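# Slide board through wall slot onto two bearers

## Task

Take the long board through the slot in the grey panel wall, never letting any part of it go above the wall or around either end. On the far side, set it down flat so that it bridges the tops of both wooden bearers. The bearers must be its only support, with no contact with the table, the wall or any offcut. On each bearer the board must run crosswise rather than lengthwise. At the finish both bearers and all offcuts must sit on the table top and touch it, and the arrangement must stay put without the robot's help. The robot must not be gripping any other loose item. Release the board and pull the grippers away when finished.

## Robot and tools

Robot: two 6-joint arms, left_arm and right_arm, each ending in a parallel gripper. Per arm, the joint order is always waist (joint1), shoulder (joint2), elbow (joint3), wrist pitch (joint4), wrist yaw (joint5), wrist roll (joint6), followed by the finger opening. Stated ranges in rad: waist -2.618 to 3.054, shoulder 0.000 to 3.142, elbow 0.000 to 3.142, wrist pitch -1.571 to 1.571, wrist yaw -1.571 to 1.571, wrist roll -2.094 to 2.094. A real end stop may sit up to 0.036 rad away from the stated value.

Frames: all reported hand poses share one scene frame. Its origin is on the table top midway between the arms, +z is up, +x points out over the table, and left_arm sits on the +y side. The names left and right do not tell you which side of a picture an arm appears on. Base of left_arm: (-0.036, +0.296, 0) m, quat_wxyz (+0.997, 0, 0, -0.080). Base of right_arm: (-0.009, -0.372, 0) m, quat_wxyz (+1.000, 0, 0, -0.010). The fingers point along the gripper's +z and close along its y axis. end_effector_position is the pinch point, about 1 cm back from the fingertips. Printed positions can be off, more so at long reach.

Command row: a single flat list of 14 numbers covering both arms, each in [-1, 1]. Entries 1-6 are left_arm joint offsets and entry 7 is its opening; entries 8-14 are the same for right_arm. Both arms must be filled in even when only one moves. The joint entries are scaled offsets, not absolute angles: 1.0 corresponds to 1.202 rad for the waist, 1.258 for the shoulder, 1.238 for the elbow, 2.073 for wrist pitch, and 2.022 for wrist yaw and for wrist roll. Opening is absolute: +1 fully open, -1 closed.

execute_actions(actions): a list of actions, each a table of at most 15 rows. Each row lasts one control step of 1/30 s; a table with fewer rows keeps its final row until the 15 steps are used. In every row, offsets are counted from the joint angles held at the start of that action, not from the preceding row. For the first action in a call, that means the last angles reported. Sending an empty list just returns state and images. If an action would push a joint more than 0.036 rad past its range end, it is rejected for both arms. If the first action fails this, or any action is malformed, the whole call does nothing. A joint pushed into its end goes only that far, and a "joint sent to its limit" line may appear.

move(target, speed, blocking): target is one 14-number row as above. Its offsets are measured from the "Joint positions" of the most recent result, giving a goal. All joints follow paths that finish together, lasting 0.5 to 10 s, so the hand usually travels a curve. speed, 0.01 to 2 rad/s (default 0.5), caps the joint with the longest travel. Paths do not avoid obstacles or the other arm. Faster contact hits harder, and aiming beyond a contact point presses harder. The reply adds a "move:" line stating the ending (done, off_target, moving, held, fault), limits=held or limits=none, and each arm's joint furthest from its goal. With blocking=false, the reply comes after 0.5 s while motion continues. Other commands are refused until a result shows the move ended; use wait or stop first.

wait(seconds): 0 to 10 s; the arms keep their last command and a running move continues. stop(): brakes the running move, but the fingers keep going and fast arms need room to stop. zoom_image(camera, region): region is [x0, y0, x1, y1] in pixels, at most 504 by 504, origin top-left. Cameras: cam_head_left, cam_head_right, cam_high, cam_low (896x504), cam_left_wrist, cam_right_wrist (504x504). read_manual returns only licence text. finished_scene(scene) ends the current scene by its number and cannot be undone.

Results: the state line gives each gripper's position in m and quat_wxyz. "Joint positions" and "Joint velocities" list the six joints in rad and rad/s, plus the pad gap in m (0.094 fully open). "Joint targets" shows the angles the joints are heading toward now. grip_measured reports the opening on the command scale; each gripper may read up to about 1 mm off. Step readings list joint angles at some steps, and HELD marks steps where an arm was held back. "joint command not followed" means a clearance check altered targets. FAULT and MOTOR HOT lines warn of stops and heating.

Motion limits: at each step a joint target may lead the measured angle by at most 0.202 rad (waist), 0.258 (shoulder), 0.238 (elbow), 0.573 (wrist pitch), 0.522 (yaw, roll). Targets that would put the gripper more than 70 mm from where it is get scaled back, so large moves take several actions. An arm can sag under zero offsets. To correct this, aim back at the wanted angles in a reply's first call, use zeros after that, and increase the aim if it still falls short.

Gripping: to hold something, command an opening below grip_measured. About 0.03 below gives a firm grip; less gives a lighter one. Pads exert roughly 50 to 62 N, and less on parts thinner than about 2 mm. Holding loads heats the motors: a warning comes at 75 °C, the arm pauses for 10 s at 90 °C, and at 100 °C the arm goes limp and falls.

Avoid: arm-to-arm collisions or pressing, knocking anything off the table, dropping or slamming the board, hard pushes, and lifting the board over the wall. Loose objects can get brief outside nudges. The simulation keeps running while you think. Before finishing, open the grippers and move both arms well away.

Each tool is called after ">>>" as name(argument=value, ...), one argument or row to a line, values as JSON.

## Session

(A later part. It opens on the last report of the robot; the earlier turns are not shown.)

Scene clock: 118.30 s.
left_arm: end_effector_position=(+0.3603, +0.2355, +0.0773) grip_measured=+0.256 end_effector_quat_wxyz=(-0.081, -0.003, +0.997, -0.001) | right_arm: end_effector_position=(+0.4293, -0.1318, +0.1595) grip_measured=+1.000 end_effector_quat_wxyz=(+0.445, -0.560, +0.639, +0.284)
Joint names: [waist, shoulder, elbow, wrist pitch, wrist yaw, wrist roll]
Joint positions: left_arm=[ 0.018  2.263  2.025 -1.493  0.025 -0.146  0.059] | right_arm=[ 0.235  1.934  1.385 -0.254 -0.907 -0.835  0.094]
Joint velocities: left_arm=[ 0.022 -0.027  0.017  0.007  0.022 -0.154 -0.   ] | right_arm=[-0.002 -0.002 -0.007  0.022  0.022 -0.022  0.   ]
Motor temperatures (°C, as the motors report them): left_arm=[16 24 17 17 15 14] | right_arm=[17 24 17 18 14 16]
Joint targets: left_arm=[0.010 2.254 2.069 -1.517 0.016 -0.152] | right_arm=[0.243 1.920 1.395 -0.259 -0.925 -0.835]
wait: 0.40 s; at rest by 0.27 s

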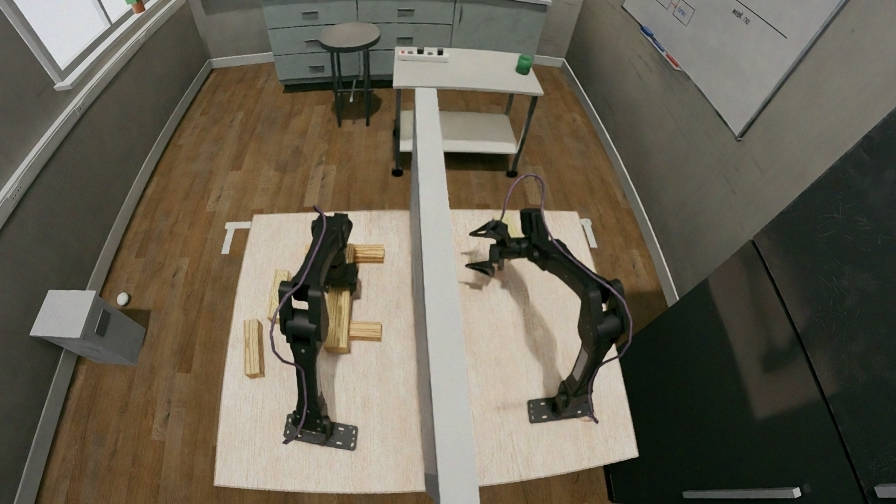

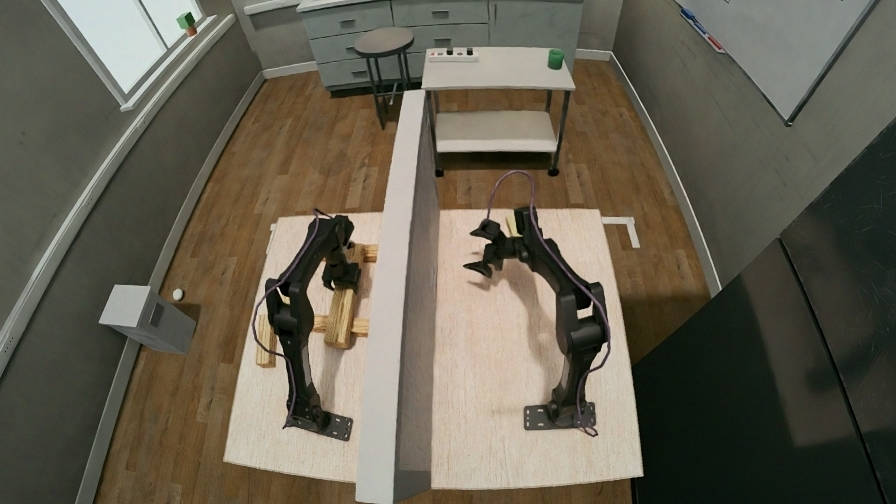

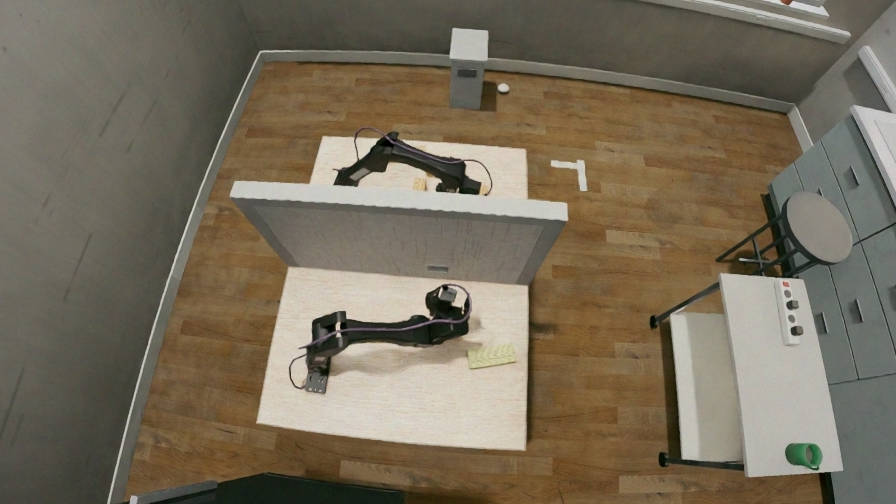

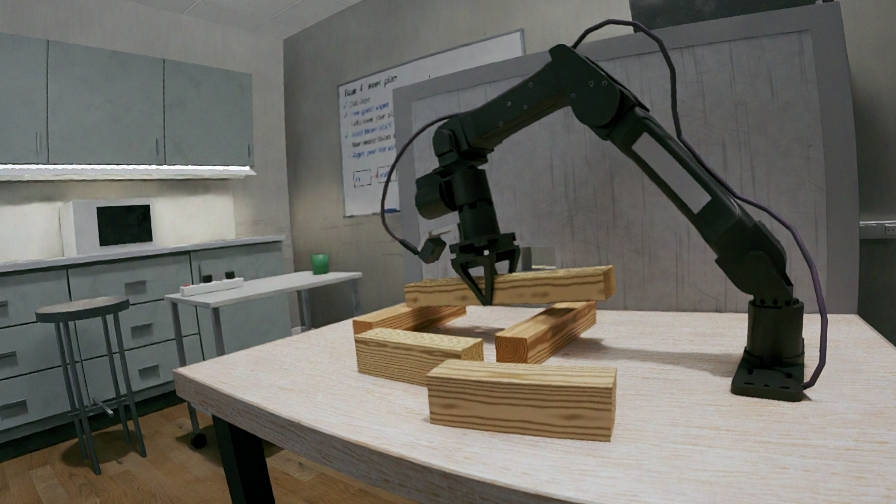

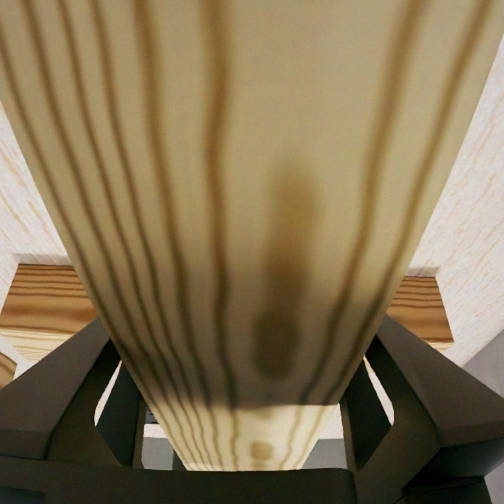

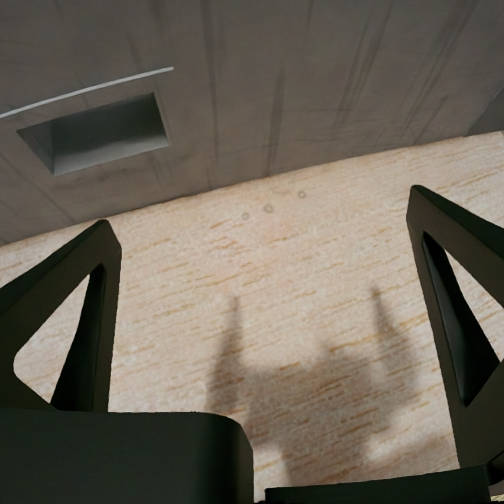

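>>> execute_actions(
  actions=[
    [[-0.0067,-0.0066,0.0363,-0.0115,-0.0045,-0.0029,0.15,0.0067,-0.0111,0.0081,-0.0024,-0.0089,0,1],[-0.0067,-0.0051,0.0383,-0.0112,-0.0046,-0.0026,0.15,0.0067,-0.0111,0.0081,-0.0024,-0.0089,0,1],[-0.0067,-0.0029,0.0415,-0.0109,-0.0047,-0.0022,0.15,0.0067,-0.0111,0.0081,-0.0024,-0.0089,0,1],[-0.0067,0.0001,0.0456,-0.0104,-0.0049,-0.0017,0.15,0.0067,-0.0111,0.0081,-0.0024,-0.0089,0,1],[-0.0067,0.0036,0.0504,-0.0098,-0.0051,-0.0011,0.15,0.0067,-0.0111,0.0081,-0.0024,-0.0089,0,1],[-0.0067,0.0074,0.0557,-0.0092,-0.0053,-0.0004,0.15,0.0067,-0.0111,0.0081,-0.0024,-0.0089,0,1],[-0.0067,0.0115,0.0614,-0.0085,-0.0056,0.0003,0.15,0.0067,-0.0111,0.0081,-0.0024,-0.0089,0,1],[-0.0067,0.0156,0.0671,-0.0079,-0.0058,0.0011,0.15,0.0067,-0.0111,0.0081,-0.0024,-0.0089,0,1],[-0.0067,0.0196,0.0727,-0.0072,-0.0061,0.0018,0.15,0.0067,-0.0111,0.0081,-0.0024,-0.0089,0,1],[-0.0067,0.0235,0.078,-0.0066,-0.0063,0.0025,0.15,0.0067,-0.0111,0.0081,-0.0024,-0.0089,0,1],[-0.0067,0.0269,0.0828,-0.006,-0.0065,0.0031,0.15,0.0067,-0.0111,0.0081,-0.0024,-0.0089,0,1],[-0.0067,0.0299,0.0869,-0.0055,-0.0067,0.0036,0.15,0.0067,-0.0111,0.0081,-0.0024,-0.0089,0,1],[-0.0067,0.0322,0.0901,-0.0052,-0.0068,0.004,0.15,0.0067,-0.0111,0.0081,-0.0024,-0.0089,0,1],[-0.0067,0.0337,0.0922,-0.0049,-0.0069,0.0043,0.15,0.0067,-0.0111,0.0081,-0.0024,-0.0089,0,1],[-0.0067,0.0342,0.0929,-0.0048,-0.0069,0.0044,0.15,0.0067,-0.0111,0.0081,-0.0024,-0.0089,0,1]],
  ],
)

>>> wait(
  seconds=0.4,
)

Scene clock: 121.40 s.
left_arm: end_effector_position=(+0.3755, +0.2339, +0.0759) grip_measured=+0.256 end_effector_quat_wxyz=(-0.067, -0.001, +0.998, -0.001) | right_arm: end_effector_position=(+0.4293, -0.1318, +0.1595) grip_measured=+1.000 end_effector_quat_wxyz=(+0.445, -0.560, +0.639, +0.284)
Joint names: [waist, shoulder, elbow, wrist pitch, wrist yaw, wrist roll]
Joint positions: left_arm=[ 0.018  2.306  2.096 -1.493  0.021 -0.144  0.059] | right_arm=[ 0.235  1.934  1.385 -0.254 -0.907 -0.835  0.094]
Joint velocities: left_arm=[-0.007  0.071  0.051  0.051 -0.022  0.051 -0.001] | right_arm=[ 0.002  0.007  0.022 -0.066  0.022  0.007  0.   ]
Motor temperatures (°C, as the motors report them): left_arm=[16 24 17 17 15 14] | right_arm=[17 25 17 18 14 16]
Joint targets: left_arm=[0.010 2.306 2.140 -1.503 0.011 -0.137] | right_arm=[0.243 1.920 1.395 -0.259 -0.925 -0.835]
Step readings (joint positions):
0: left_arm=[0.018 2.263 2.025 -1.493 0.025 -0.146] | right_arm=[0.235 1.934 1.385 -0.254 -0.907 -0.835]
1: left_arm=[0.018 2.263 2.025 -1.493 0.025 -0.147] | right_arm=[0.235 1.934 1.385 -0.254 -0.907 -0.835]
2: left_arm=[0.018 2.263 2.025 -1.493 0.025 -0.147] | right_arm=[0.235 1.934 1.385 -0.254 -0.907 -0.835]
4: left_arm=[0.018 2.264 2.028 -1.494 0.025 -0.147] | right_arm=[0.235 1.934 1.385 -0.254 -0.907 -0.835]
8: left_arm=[0.018 2.276 2.056 -1.495 0.024 -0.147] | right_arm=[0.235 1.934 1.385 -0.254 -0.907 -0.835]
15: Joint positions above

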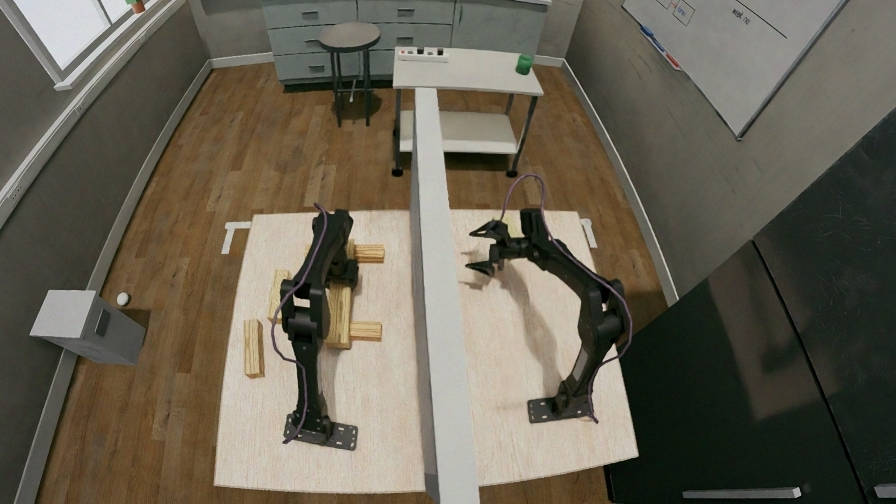

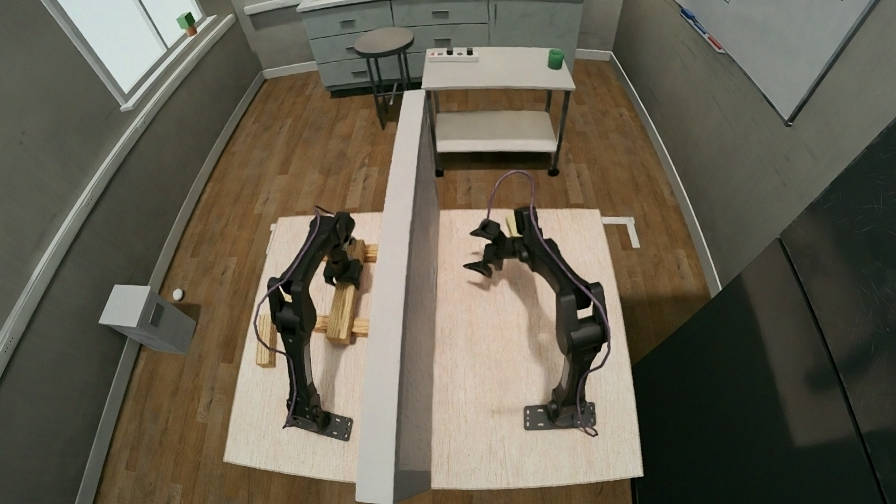

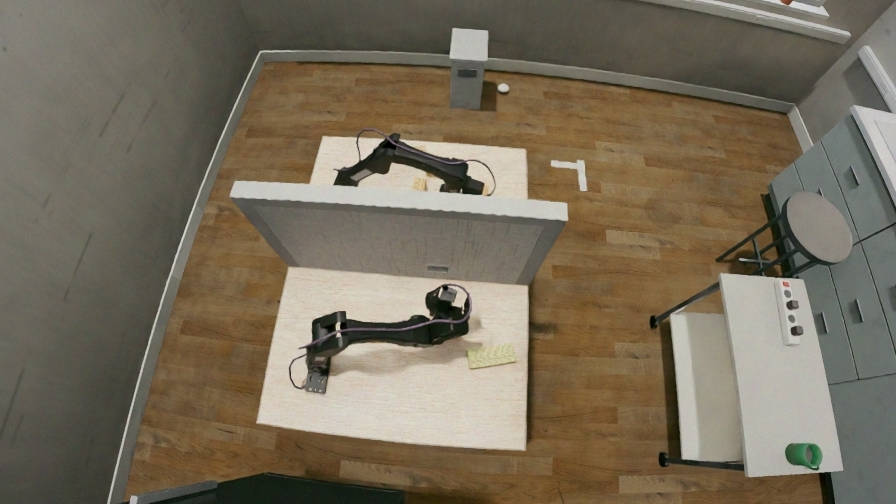

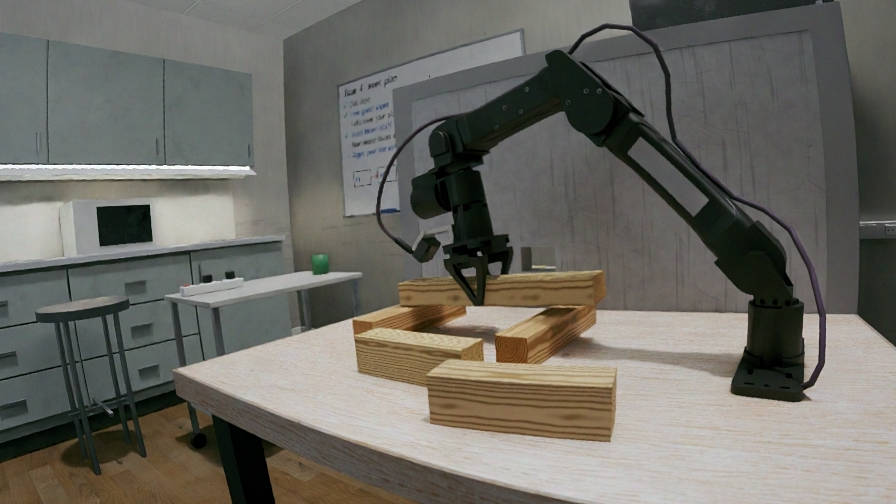

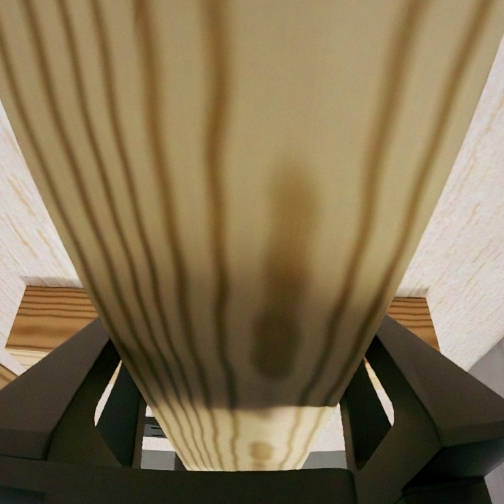

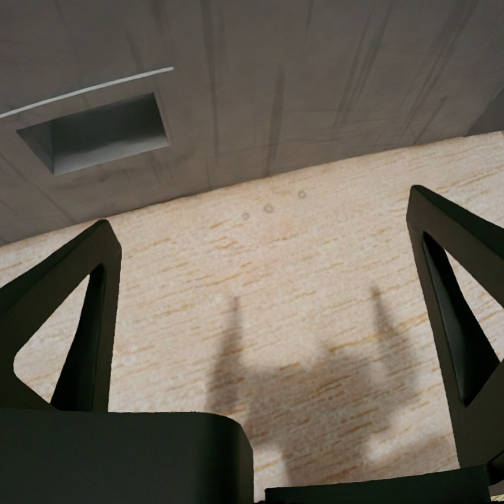

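Scene clock: 121.80 s.
left_arm: end_effector_position=(+0.3760, +0.2341, +0.0738) grip_measured=+0.256 end_effector_quat_wxyz=(-0.068, -0.001, +0.998, -0.000) | right_arm: end_effector_position=(+0.4293, -0.1318, +0.1595) grip_measured=+1.000 end_effector_quat_wxyz=(+0.445, -0.560, +0.639, +0.284)
Joint names: [waist, shoulder, elbow, wrist pitch, wrist yaw, wrist roll]
Joint positions: left_arm=[ 0.018  2.312  2.098 -1.492  0.02  -0.143  0.059] | right_arm=[ 0.235  1.934  1.385 -0.254 -0.907 -0.835  0.094]
Joint velocities: left_arm=[-0.007 -0.007  0.012  0.037 -0.037 -0.051  0.   ] | right_arm=[ 0.007  0.007 -0.012  0.022 -0.037  0.037  0.   ]
Motor temperatures (°C, as the motors report them): left_arm=[16 24 17 17 15 14] | right_arm=[17 25 17 18 14 16]
Joint targets: left_arm=[0.010 2.306 2.140 -1.503 0.011 -0.138] | right_arm=[0.243 1.920 1.395 -0.259 -0.925 -0.835]
wait: 0.40 s; at rest by 0.27 s

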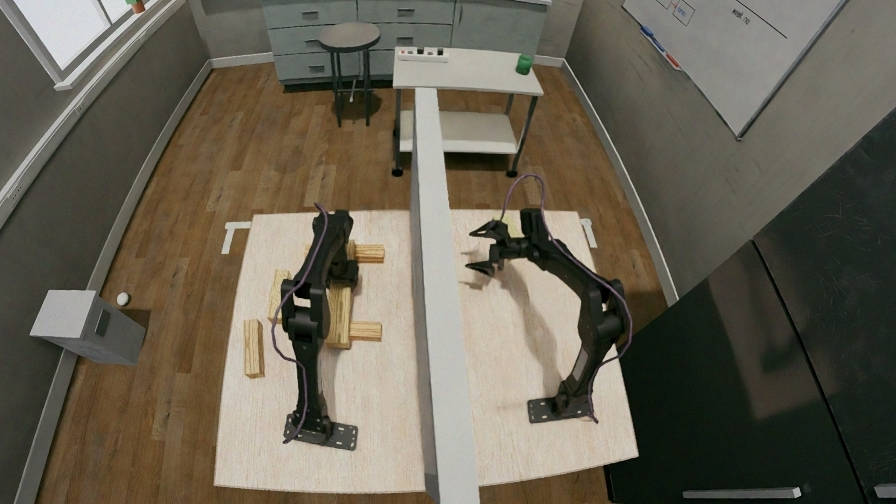

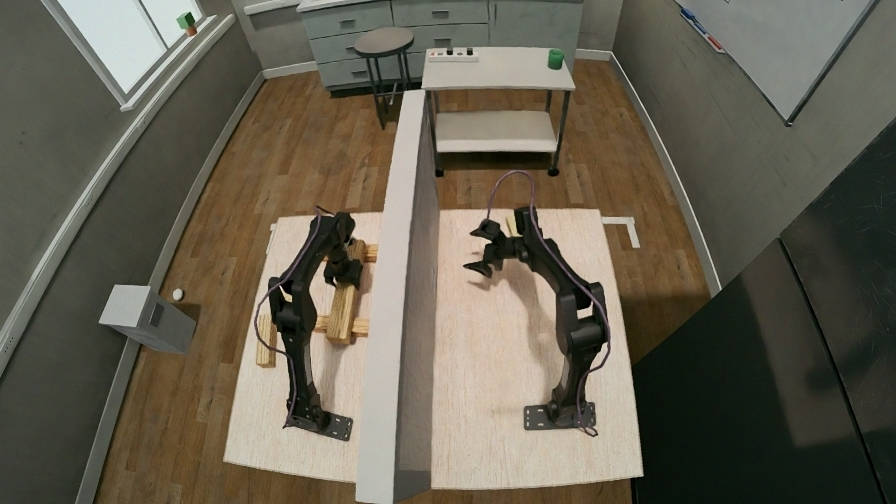

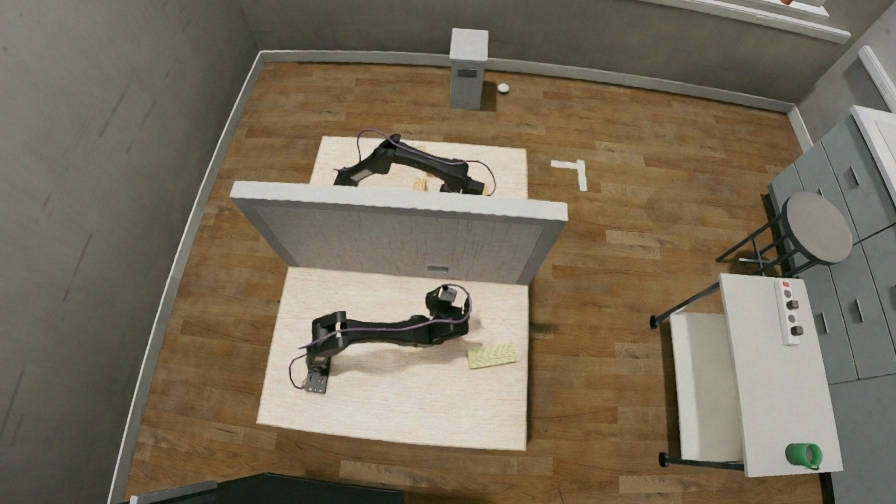

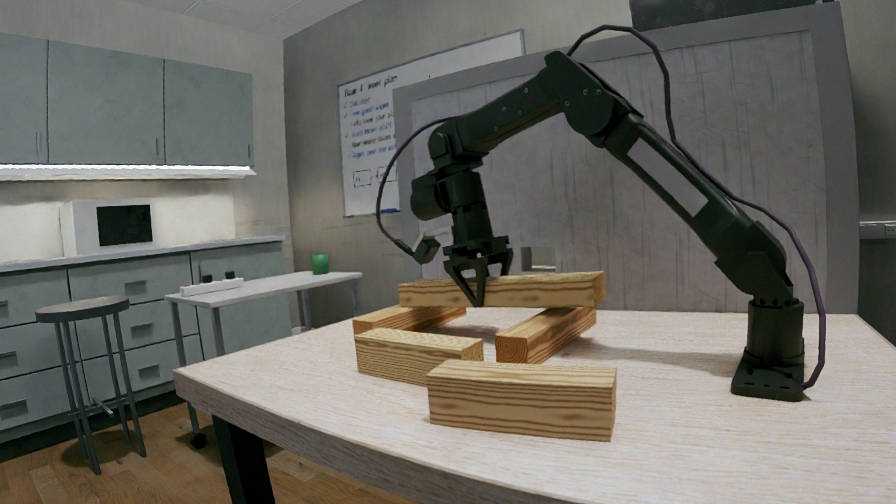

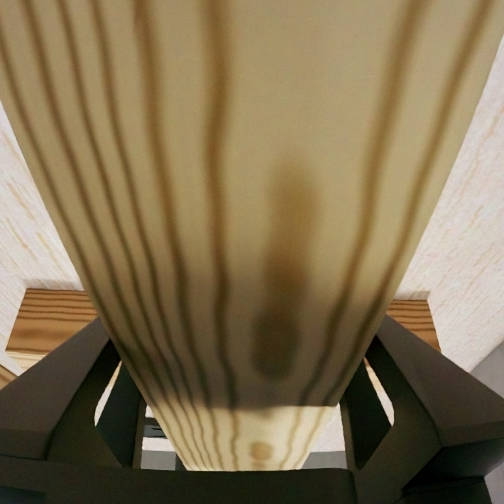

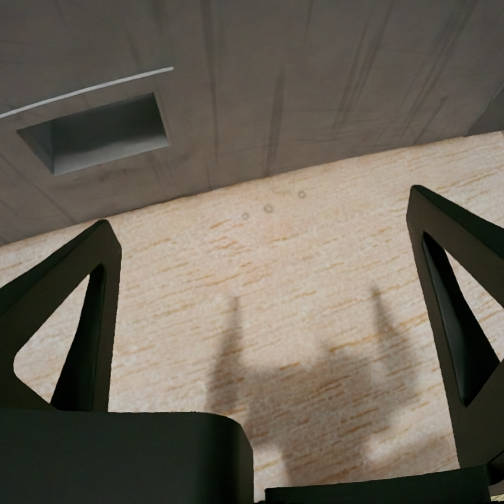

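>>> zoom_image(
  camera="cam_low",
  region=[330, 230, 650, 400],
)

>>> zoom_image(
  camera="cam_head_right",
  region=[230, 200, 430, 380],
)

>>> zoom_image(
  camera="cam_head_left",
  region=[230, 200, 430, 380],
)

Region (330, 230, 650, 400) of cam_low's 896x504 image, scaled by 1.575, with more detail than that image has; it fills the top 268 rows of this view, and the rest is white.

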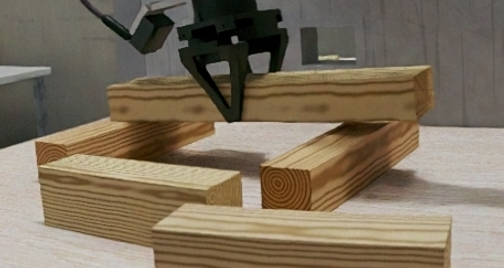

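Region (230, 200, 430, 380) of cam_head_right's 896x504 image, scaled by 2.520, with more detail than that image has; it fills the top 454 rows of this view, and the rest is white.

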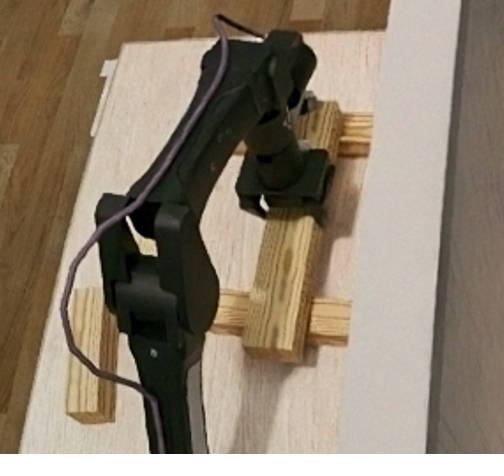

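Region (230, 200, 430, 380) of cam_head_left's 896x504 image, scaled by 2.520, with more detail than that image has; it fills the top 454 rows of this view, and the rest is white.

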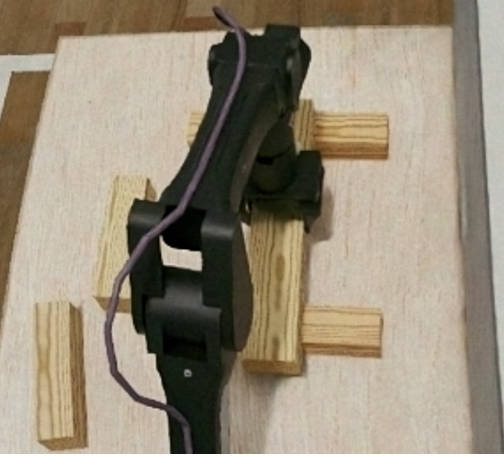

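>>> execute_actions(
  actions=[
    [[-0.0067,-0.0045,0.0342,-0.0052,-0.0045,0.0025,0.15,0.0067,-0.0111,0.0081,-0.0024,-0.0089,0,1],[-0.0067,-0.0037,0.0351,-0.005,-0.0045,0.0025,0.15,0.0067,-0.0111,0.0081,-0.0024,-0.0089,0,1],[-0.0067,-0.0026,0.0365,-0.0047,-0.0045,0.0025,0.15,0.0067,-0.0111,0.0081,-0.0024,-0.0089,0,1],[-0.0067,-0.0011,0.0383,-0.0043,-0.0045,0.0025,0.15,0.0067,-0.0111,0.0081,-0.0024,-0.0089,0,1],[-0.0067,0.0007,0.0404,-0.0038,-0.0045,0.0025,0.15,0.0067,-0.0111,0.0081,-0.0024,-0.0089,0,1],[-0.0067,0.0027,0.0427,-0.0033,-0.0045,0.0025,0.15,0.0067,-0.0111,0.0081,-0.0024,-0.0089,0,1],[-0.0067,0.0047,0.0452,-0.0027,-0.0045,0.0025,0.15,0.0067,-0.0111,0.0081,-0.0024,-0.0089,0,1],[-0.0067,0.0069,0.0477,-0.0021,-0.0045,0.0025,0.15,0.0067,-0.0111,0.0081,-0.0024,-0.0089,0,1],[-0.0067,0.0089,0.0502,-0.0016,-0.0045,0.0025,0.15,0.0067,-0.0111,0.0081,-0.0024,-0.0089,0,1],[-0.0067,0.0109,0.0525,-0.001,-0.0045,0.0025,0.15,0.0067,-0.0111,0.0081,-0.0024,-0.0089,0,1],[-0.0067,0.0127,0.0546,-0.0005,-0.0045,0.0025,0.15,0.0067,-0.0111,0.0081,-0.0024,-0.0089,0,1],[-0.0067,0.0142,0.0564,-0.0001,-0.0045,0.0025,0.15,0.0067,-0.0111,0.0081,-0.0024,-0.0089,0,1],[-0.0067,0.0153,0.0578,0.0002,-0.0045,0.0025,0.15,0.0067,-0.0111,0.0081,-0.0024,-0.0089,0,1],[-0.0067,0.0161,0.0586,0.0004,-0.0045,0.0025,0.15,0.0067,-0.0111,0.0081,-0.0024,-0.0089,0,1],[-0.0067,0.0164,0.059,0.0005,-0.0045,0.0025,0.15,0.0067,-0.0111,0.0081,-0.0024,-0.0089,0,1]],
  ],
)

>>> wait(
  seconds=0.4,
)

>>> zoom_image(
  camera="cam_low",
  region=[330, 230, 650, 400],
)

Scene clock: 123.70 s.
left_arm: end_effector_position=(+0.3841, +0.2331, +0.0712) grip_measured=+0.256 end_effector_quat_wxyz=(-0.061, -0.000, +0.998, -0.001) | right_arm: end_effector_position=(+0.4293, -0.1318, +0.1595) grip_measured=+1.000 end_effector_quat_wxyz=(+0.445, -0.560, +0.639, +0.284)
Joint names: [waist, shoulder, elbow, wrist pitch, wrist yaw, wrist roll]
Joint positions: left_arm=[ 0.018  2.335  2.128 -1.484  0.019 -0.142  0.059] | right_arm=[ 0.235  1.934  1.385 -0.254 -0.907 -0.835  0.094]
Joint velocities: left_arm=[-0.012  0.032  0.017  0.007 -0.007  0.022 -0.   ] | right_arm=[-0.002  0.002  0.007  0.051  0.051  0.022  0.   ]
Motor temperatures (°C, as the motors report them): left_arm=[16 24 17 17 15 14] | right_arm=[17 25 17 18 14 16]
Joint targets: left_arm=[0.010 2.333 2.171 -1.491 0.011 -0.138] | right_arm=[0.243 1.920 1.395 -0.259 -0.925 -0.835]
Step readings (joint positions):
0: left_arm=[0.018 2.312 2.098 -1.492 0.020 -0.142] | right_arm=[0.235 1.934 1.385 -0.254 -0.907 -0.835]
1: left_arm=[0.018 2.312 2.098 -1.492 0.020 -0.142] | right_arm=[0.235 1.934 1.385 -0.254 -0.907 -0.835]
2: left_arm=[0.018 2.312 2.098 -1.492 0.020 -0.142] | right_arm=[0.235 1.934 1.385 -0.254 -0.907 -0.835]
4: left_arm=[0.018 2.312 2.098 -1.492 0.020 -0.142] | right_arm=[0.235 1.934 1.385 -0.254 -0.907 -0.835]
8: left_arm=[0.018 2.317 2.106 -1.493 0.020 -0.142] | right_arm=[0.235 1.934 1.385 -0.254 -0.907 -0.835]
15: Joint positions above

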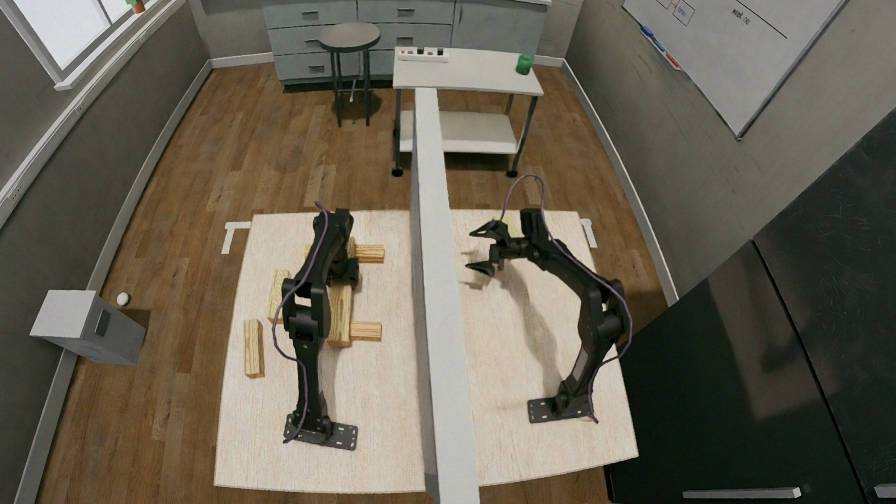

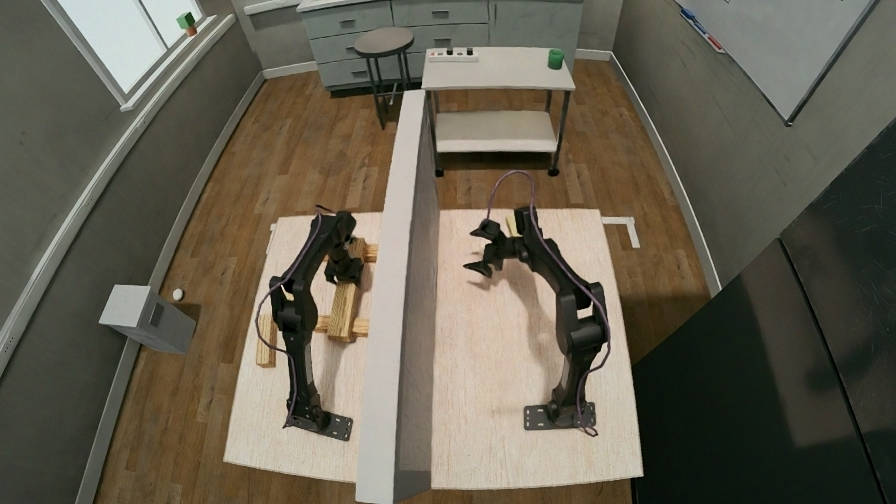

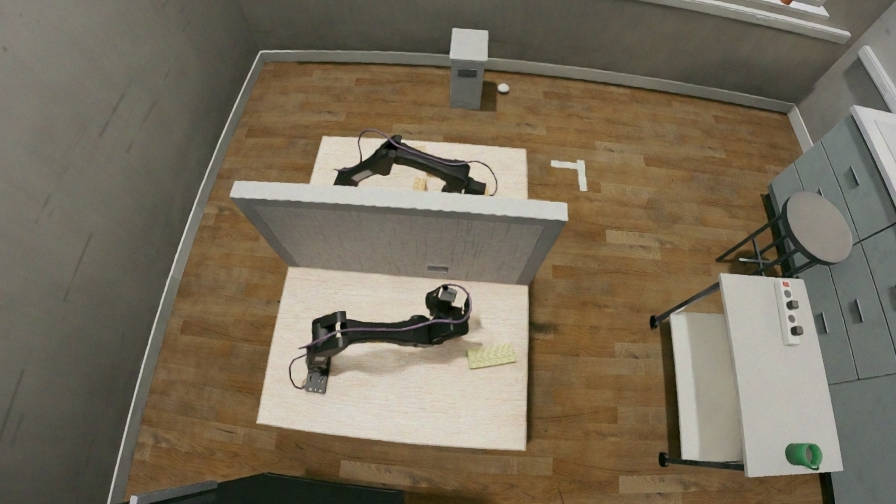

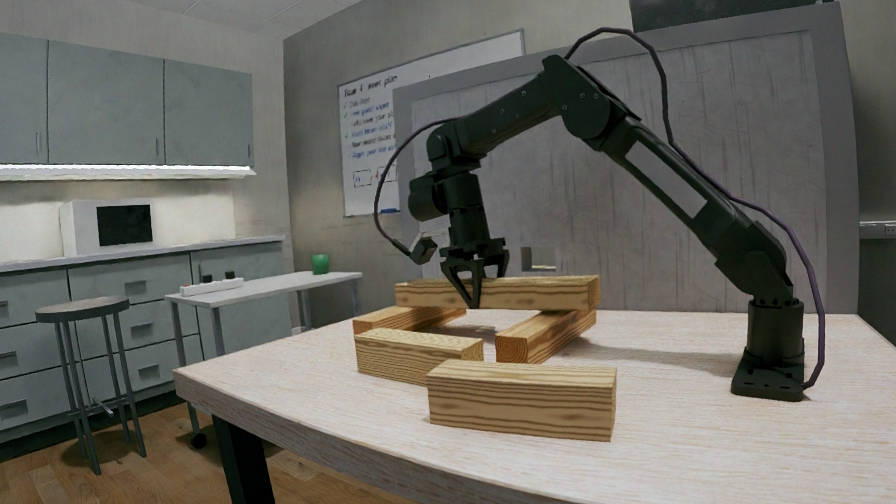

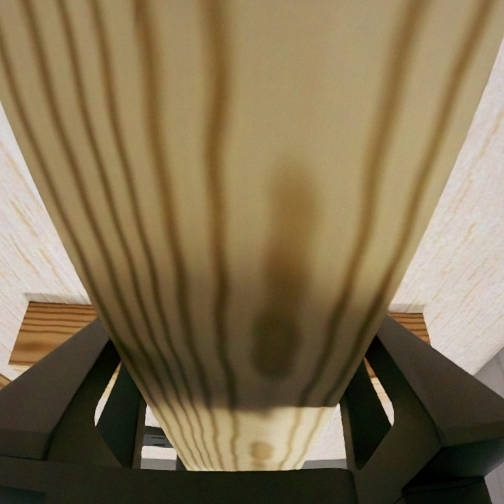

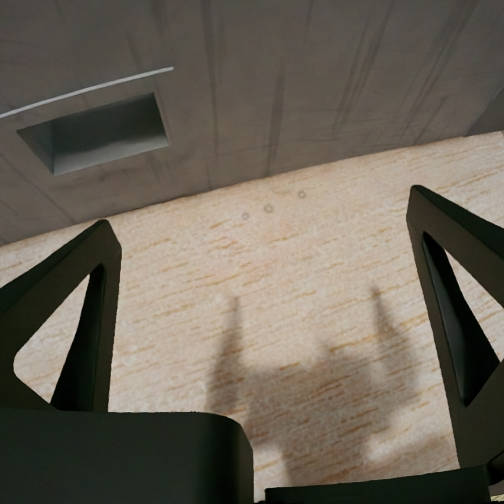

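Scene clock: 124.10 s.
left_arm: end_effector_position=(+0.3849, +0.2330, +0.0713) grip_measured=+0.256 end_effector_quat_wxyz=(-0.059, -0.000, +0.998, -0.001) | right_arm: end_effector_position=(+0.4293, -0.1318, +0.1595) grip_measured=+1.000 end_effector_quat_wxyz=(+0.445, -0.560, +0.639, +0.284)
Joint names: [waist, shoulder, elbow, wrist pitch, wrist yaw, wrist roll]
Joint positions: left_arm=[ 0.018  2.335  2.13  -1.483  0.019 -0.142  0.059] | right_arm=[ 0.235  1.934  1.385 -0.254 -0.907 -0.835  0.094]
Joint velocities: left_arm=[ 0.007  0.012  0.002 -0.037  0.007 -0.051  0.001] | right_arm=[-0.017 -0.007  0.012 -0.037  0.037  0.022  0.   ]
Motor temperatures (°C, as the motors report them): left_arm=[16 24 17 17 15 14] | right_arm=[17 25 17 18 14 16]
Joint targets: left_arm=[0.010 2.333 2.171 -1.491 0.011 -0.138] | right_arm=[0.243 1.920 1.395 -0.259 -0.925 -0.835]
wait: 0.40 s; at rest by 0.20 s

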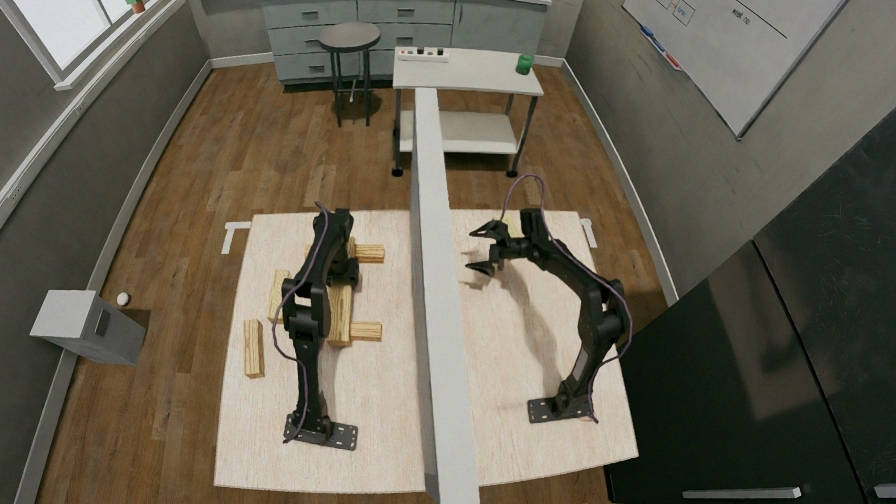

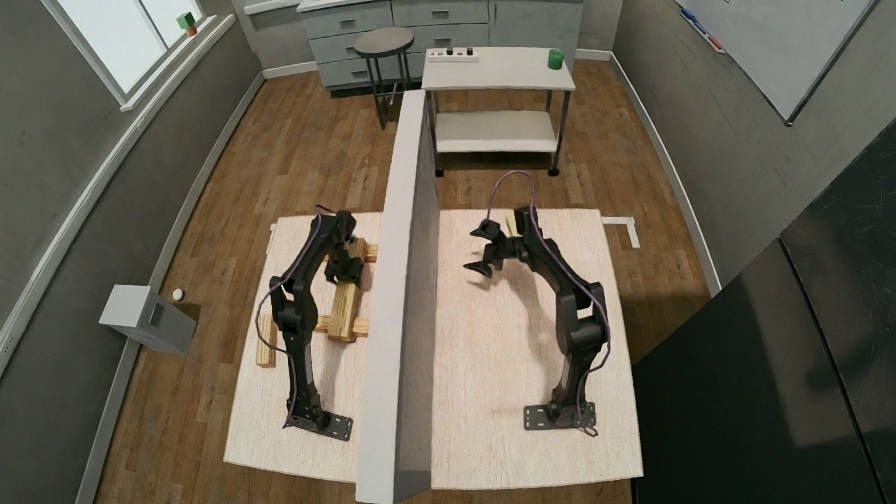

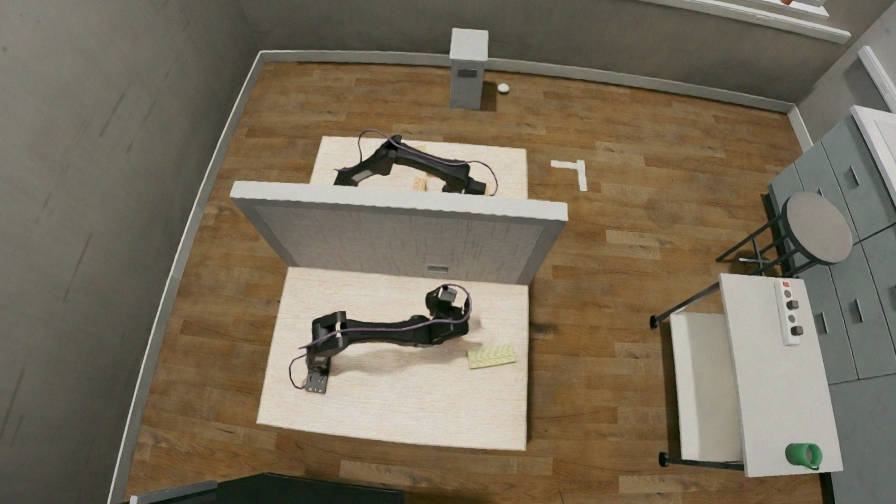

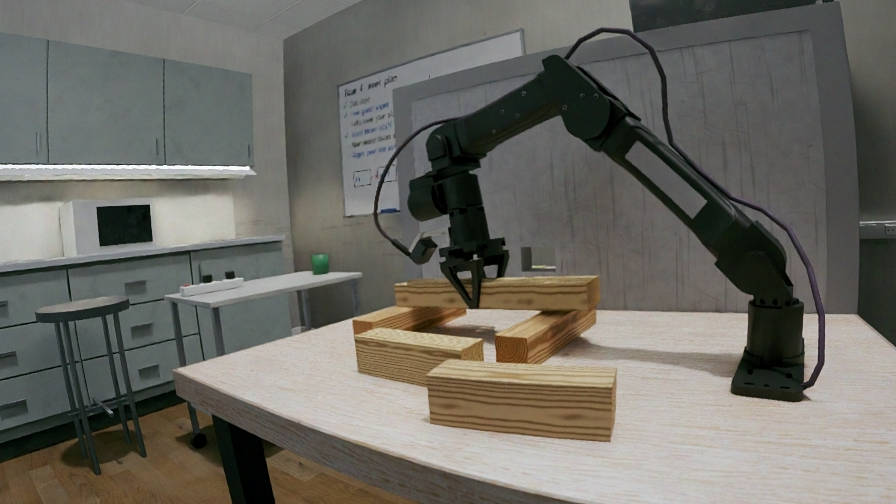

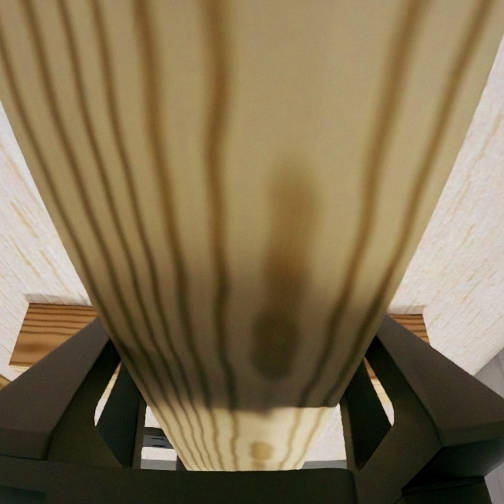

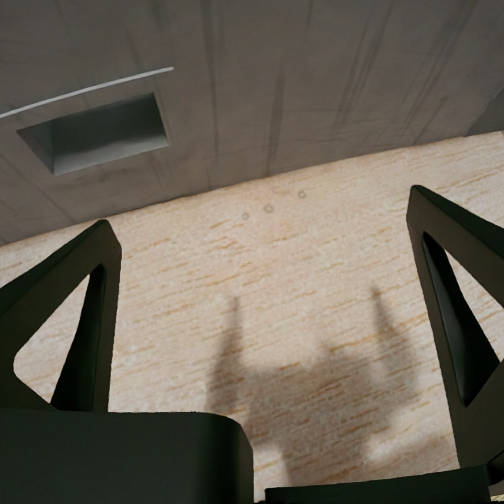

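Region (330, 230, 650, 400) of cam_low's 896x504 image, scaled by 1.575, with more detail than that image has; it fills the top 268 rows of this view, and the rest is white.

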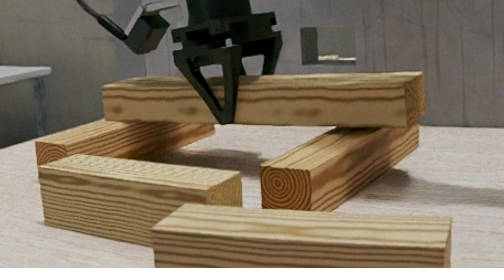

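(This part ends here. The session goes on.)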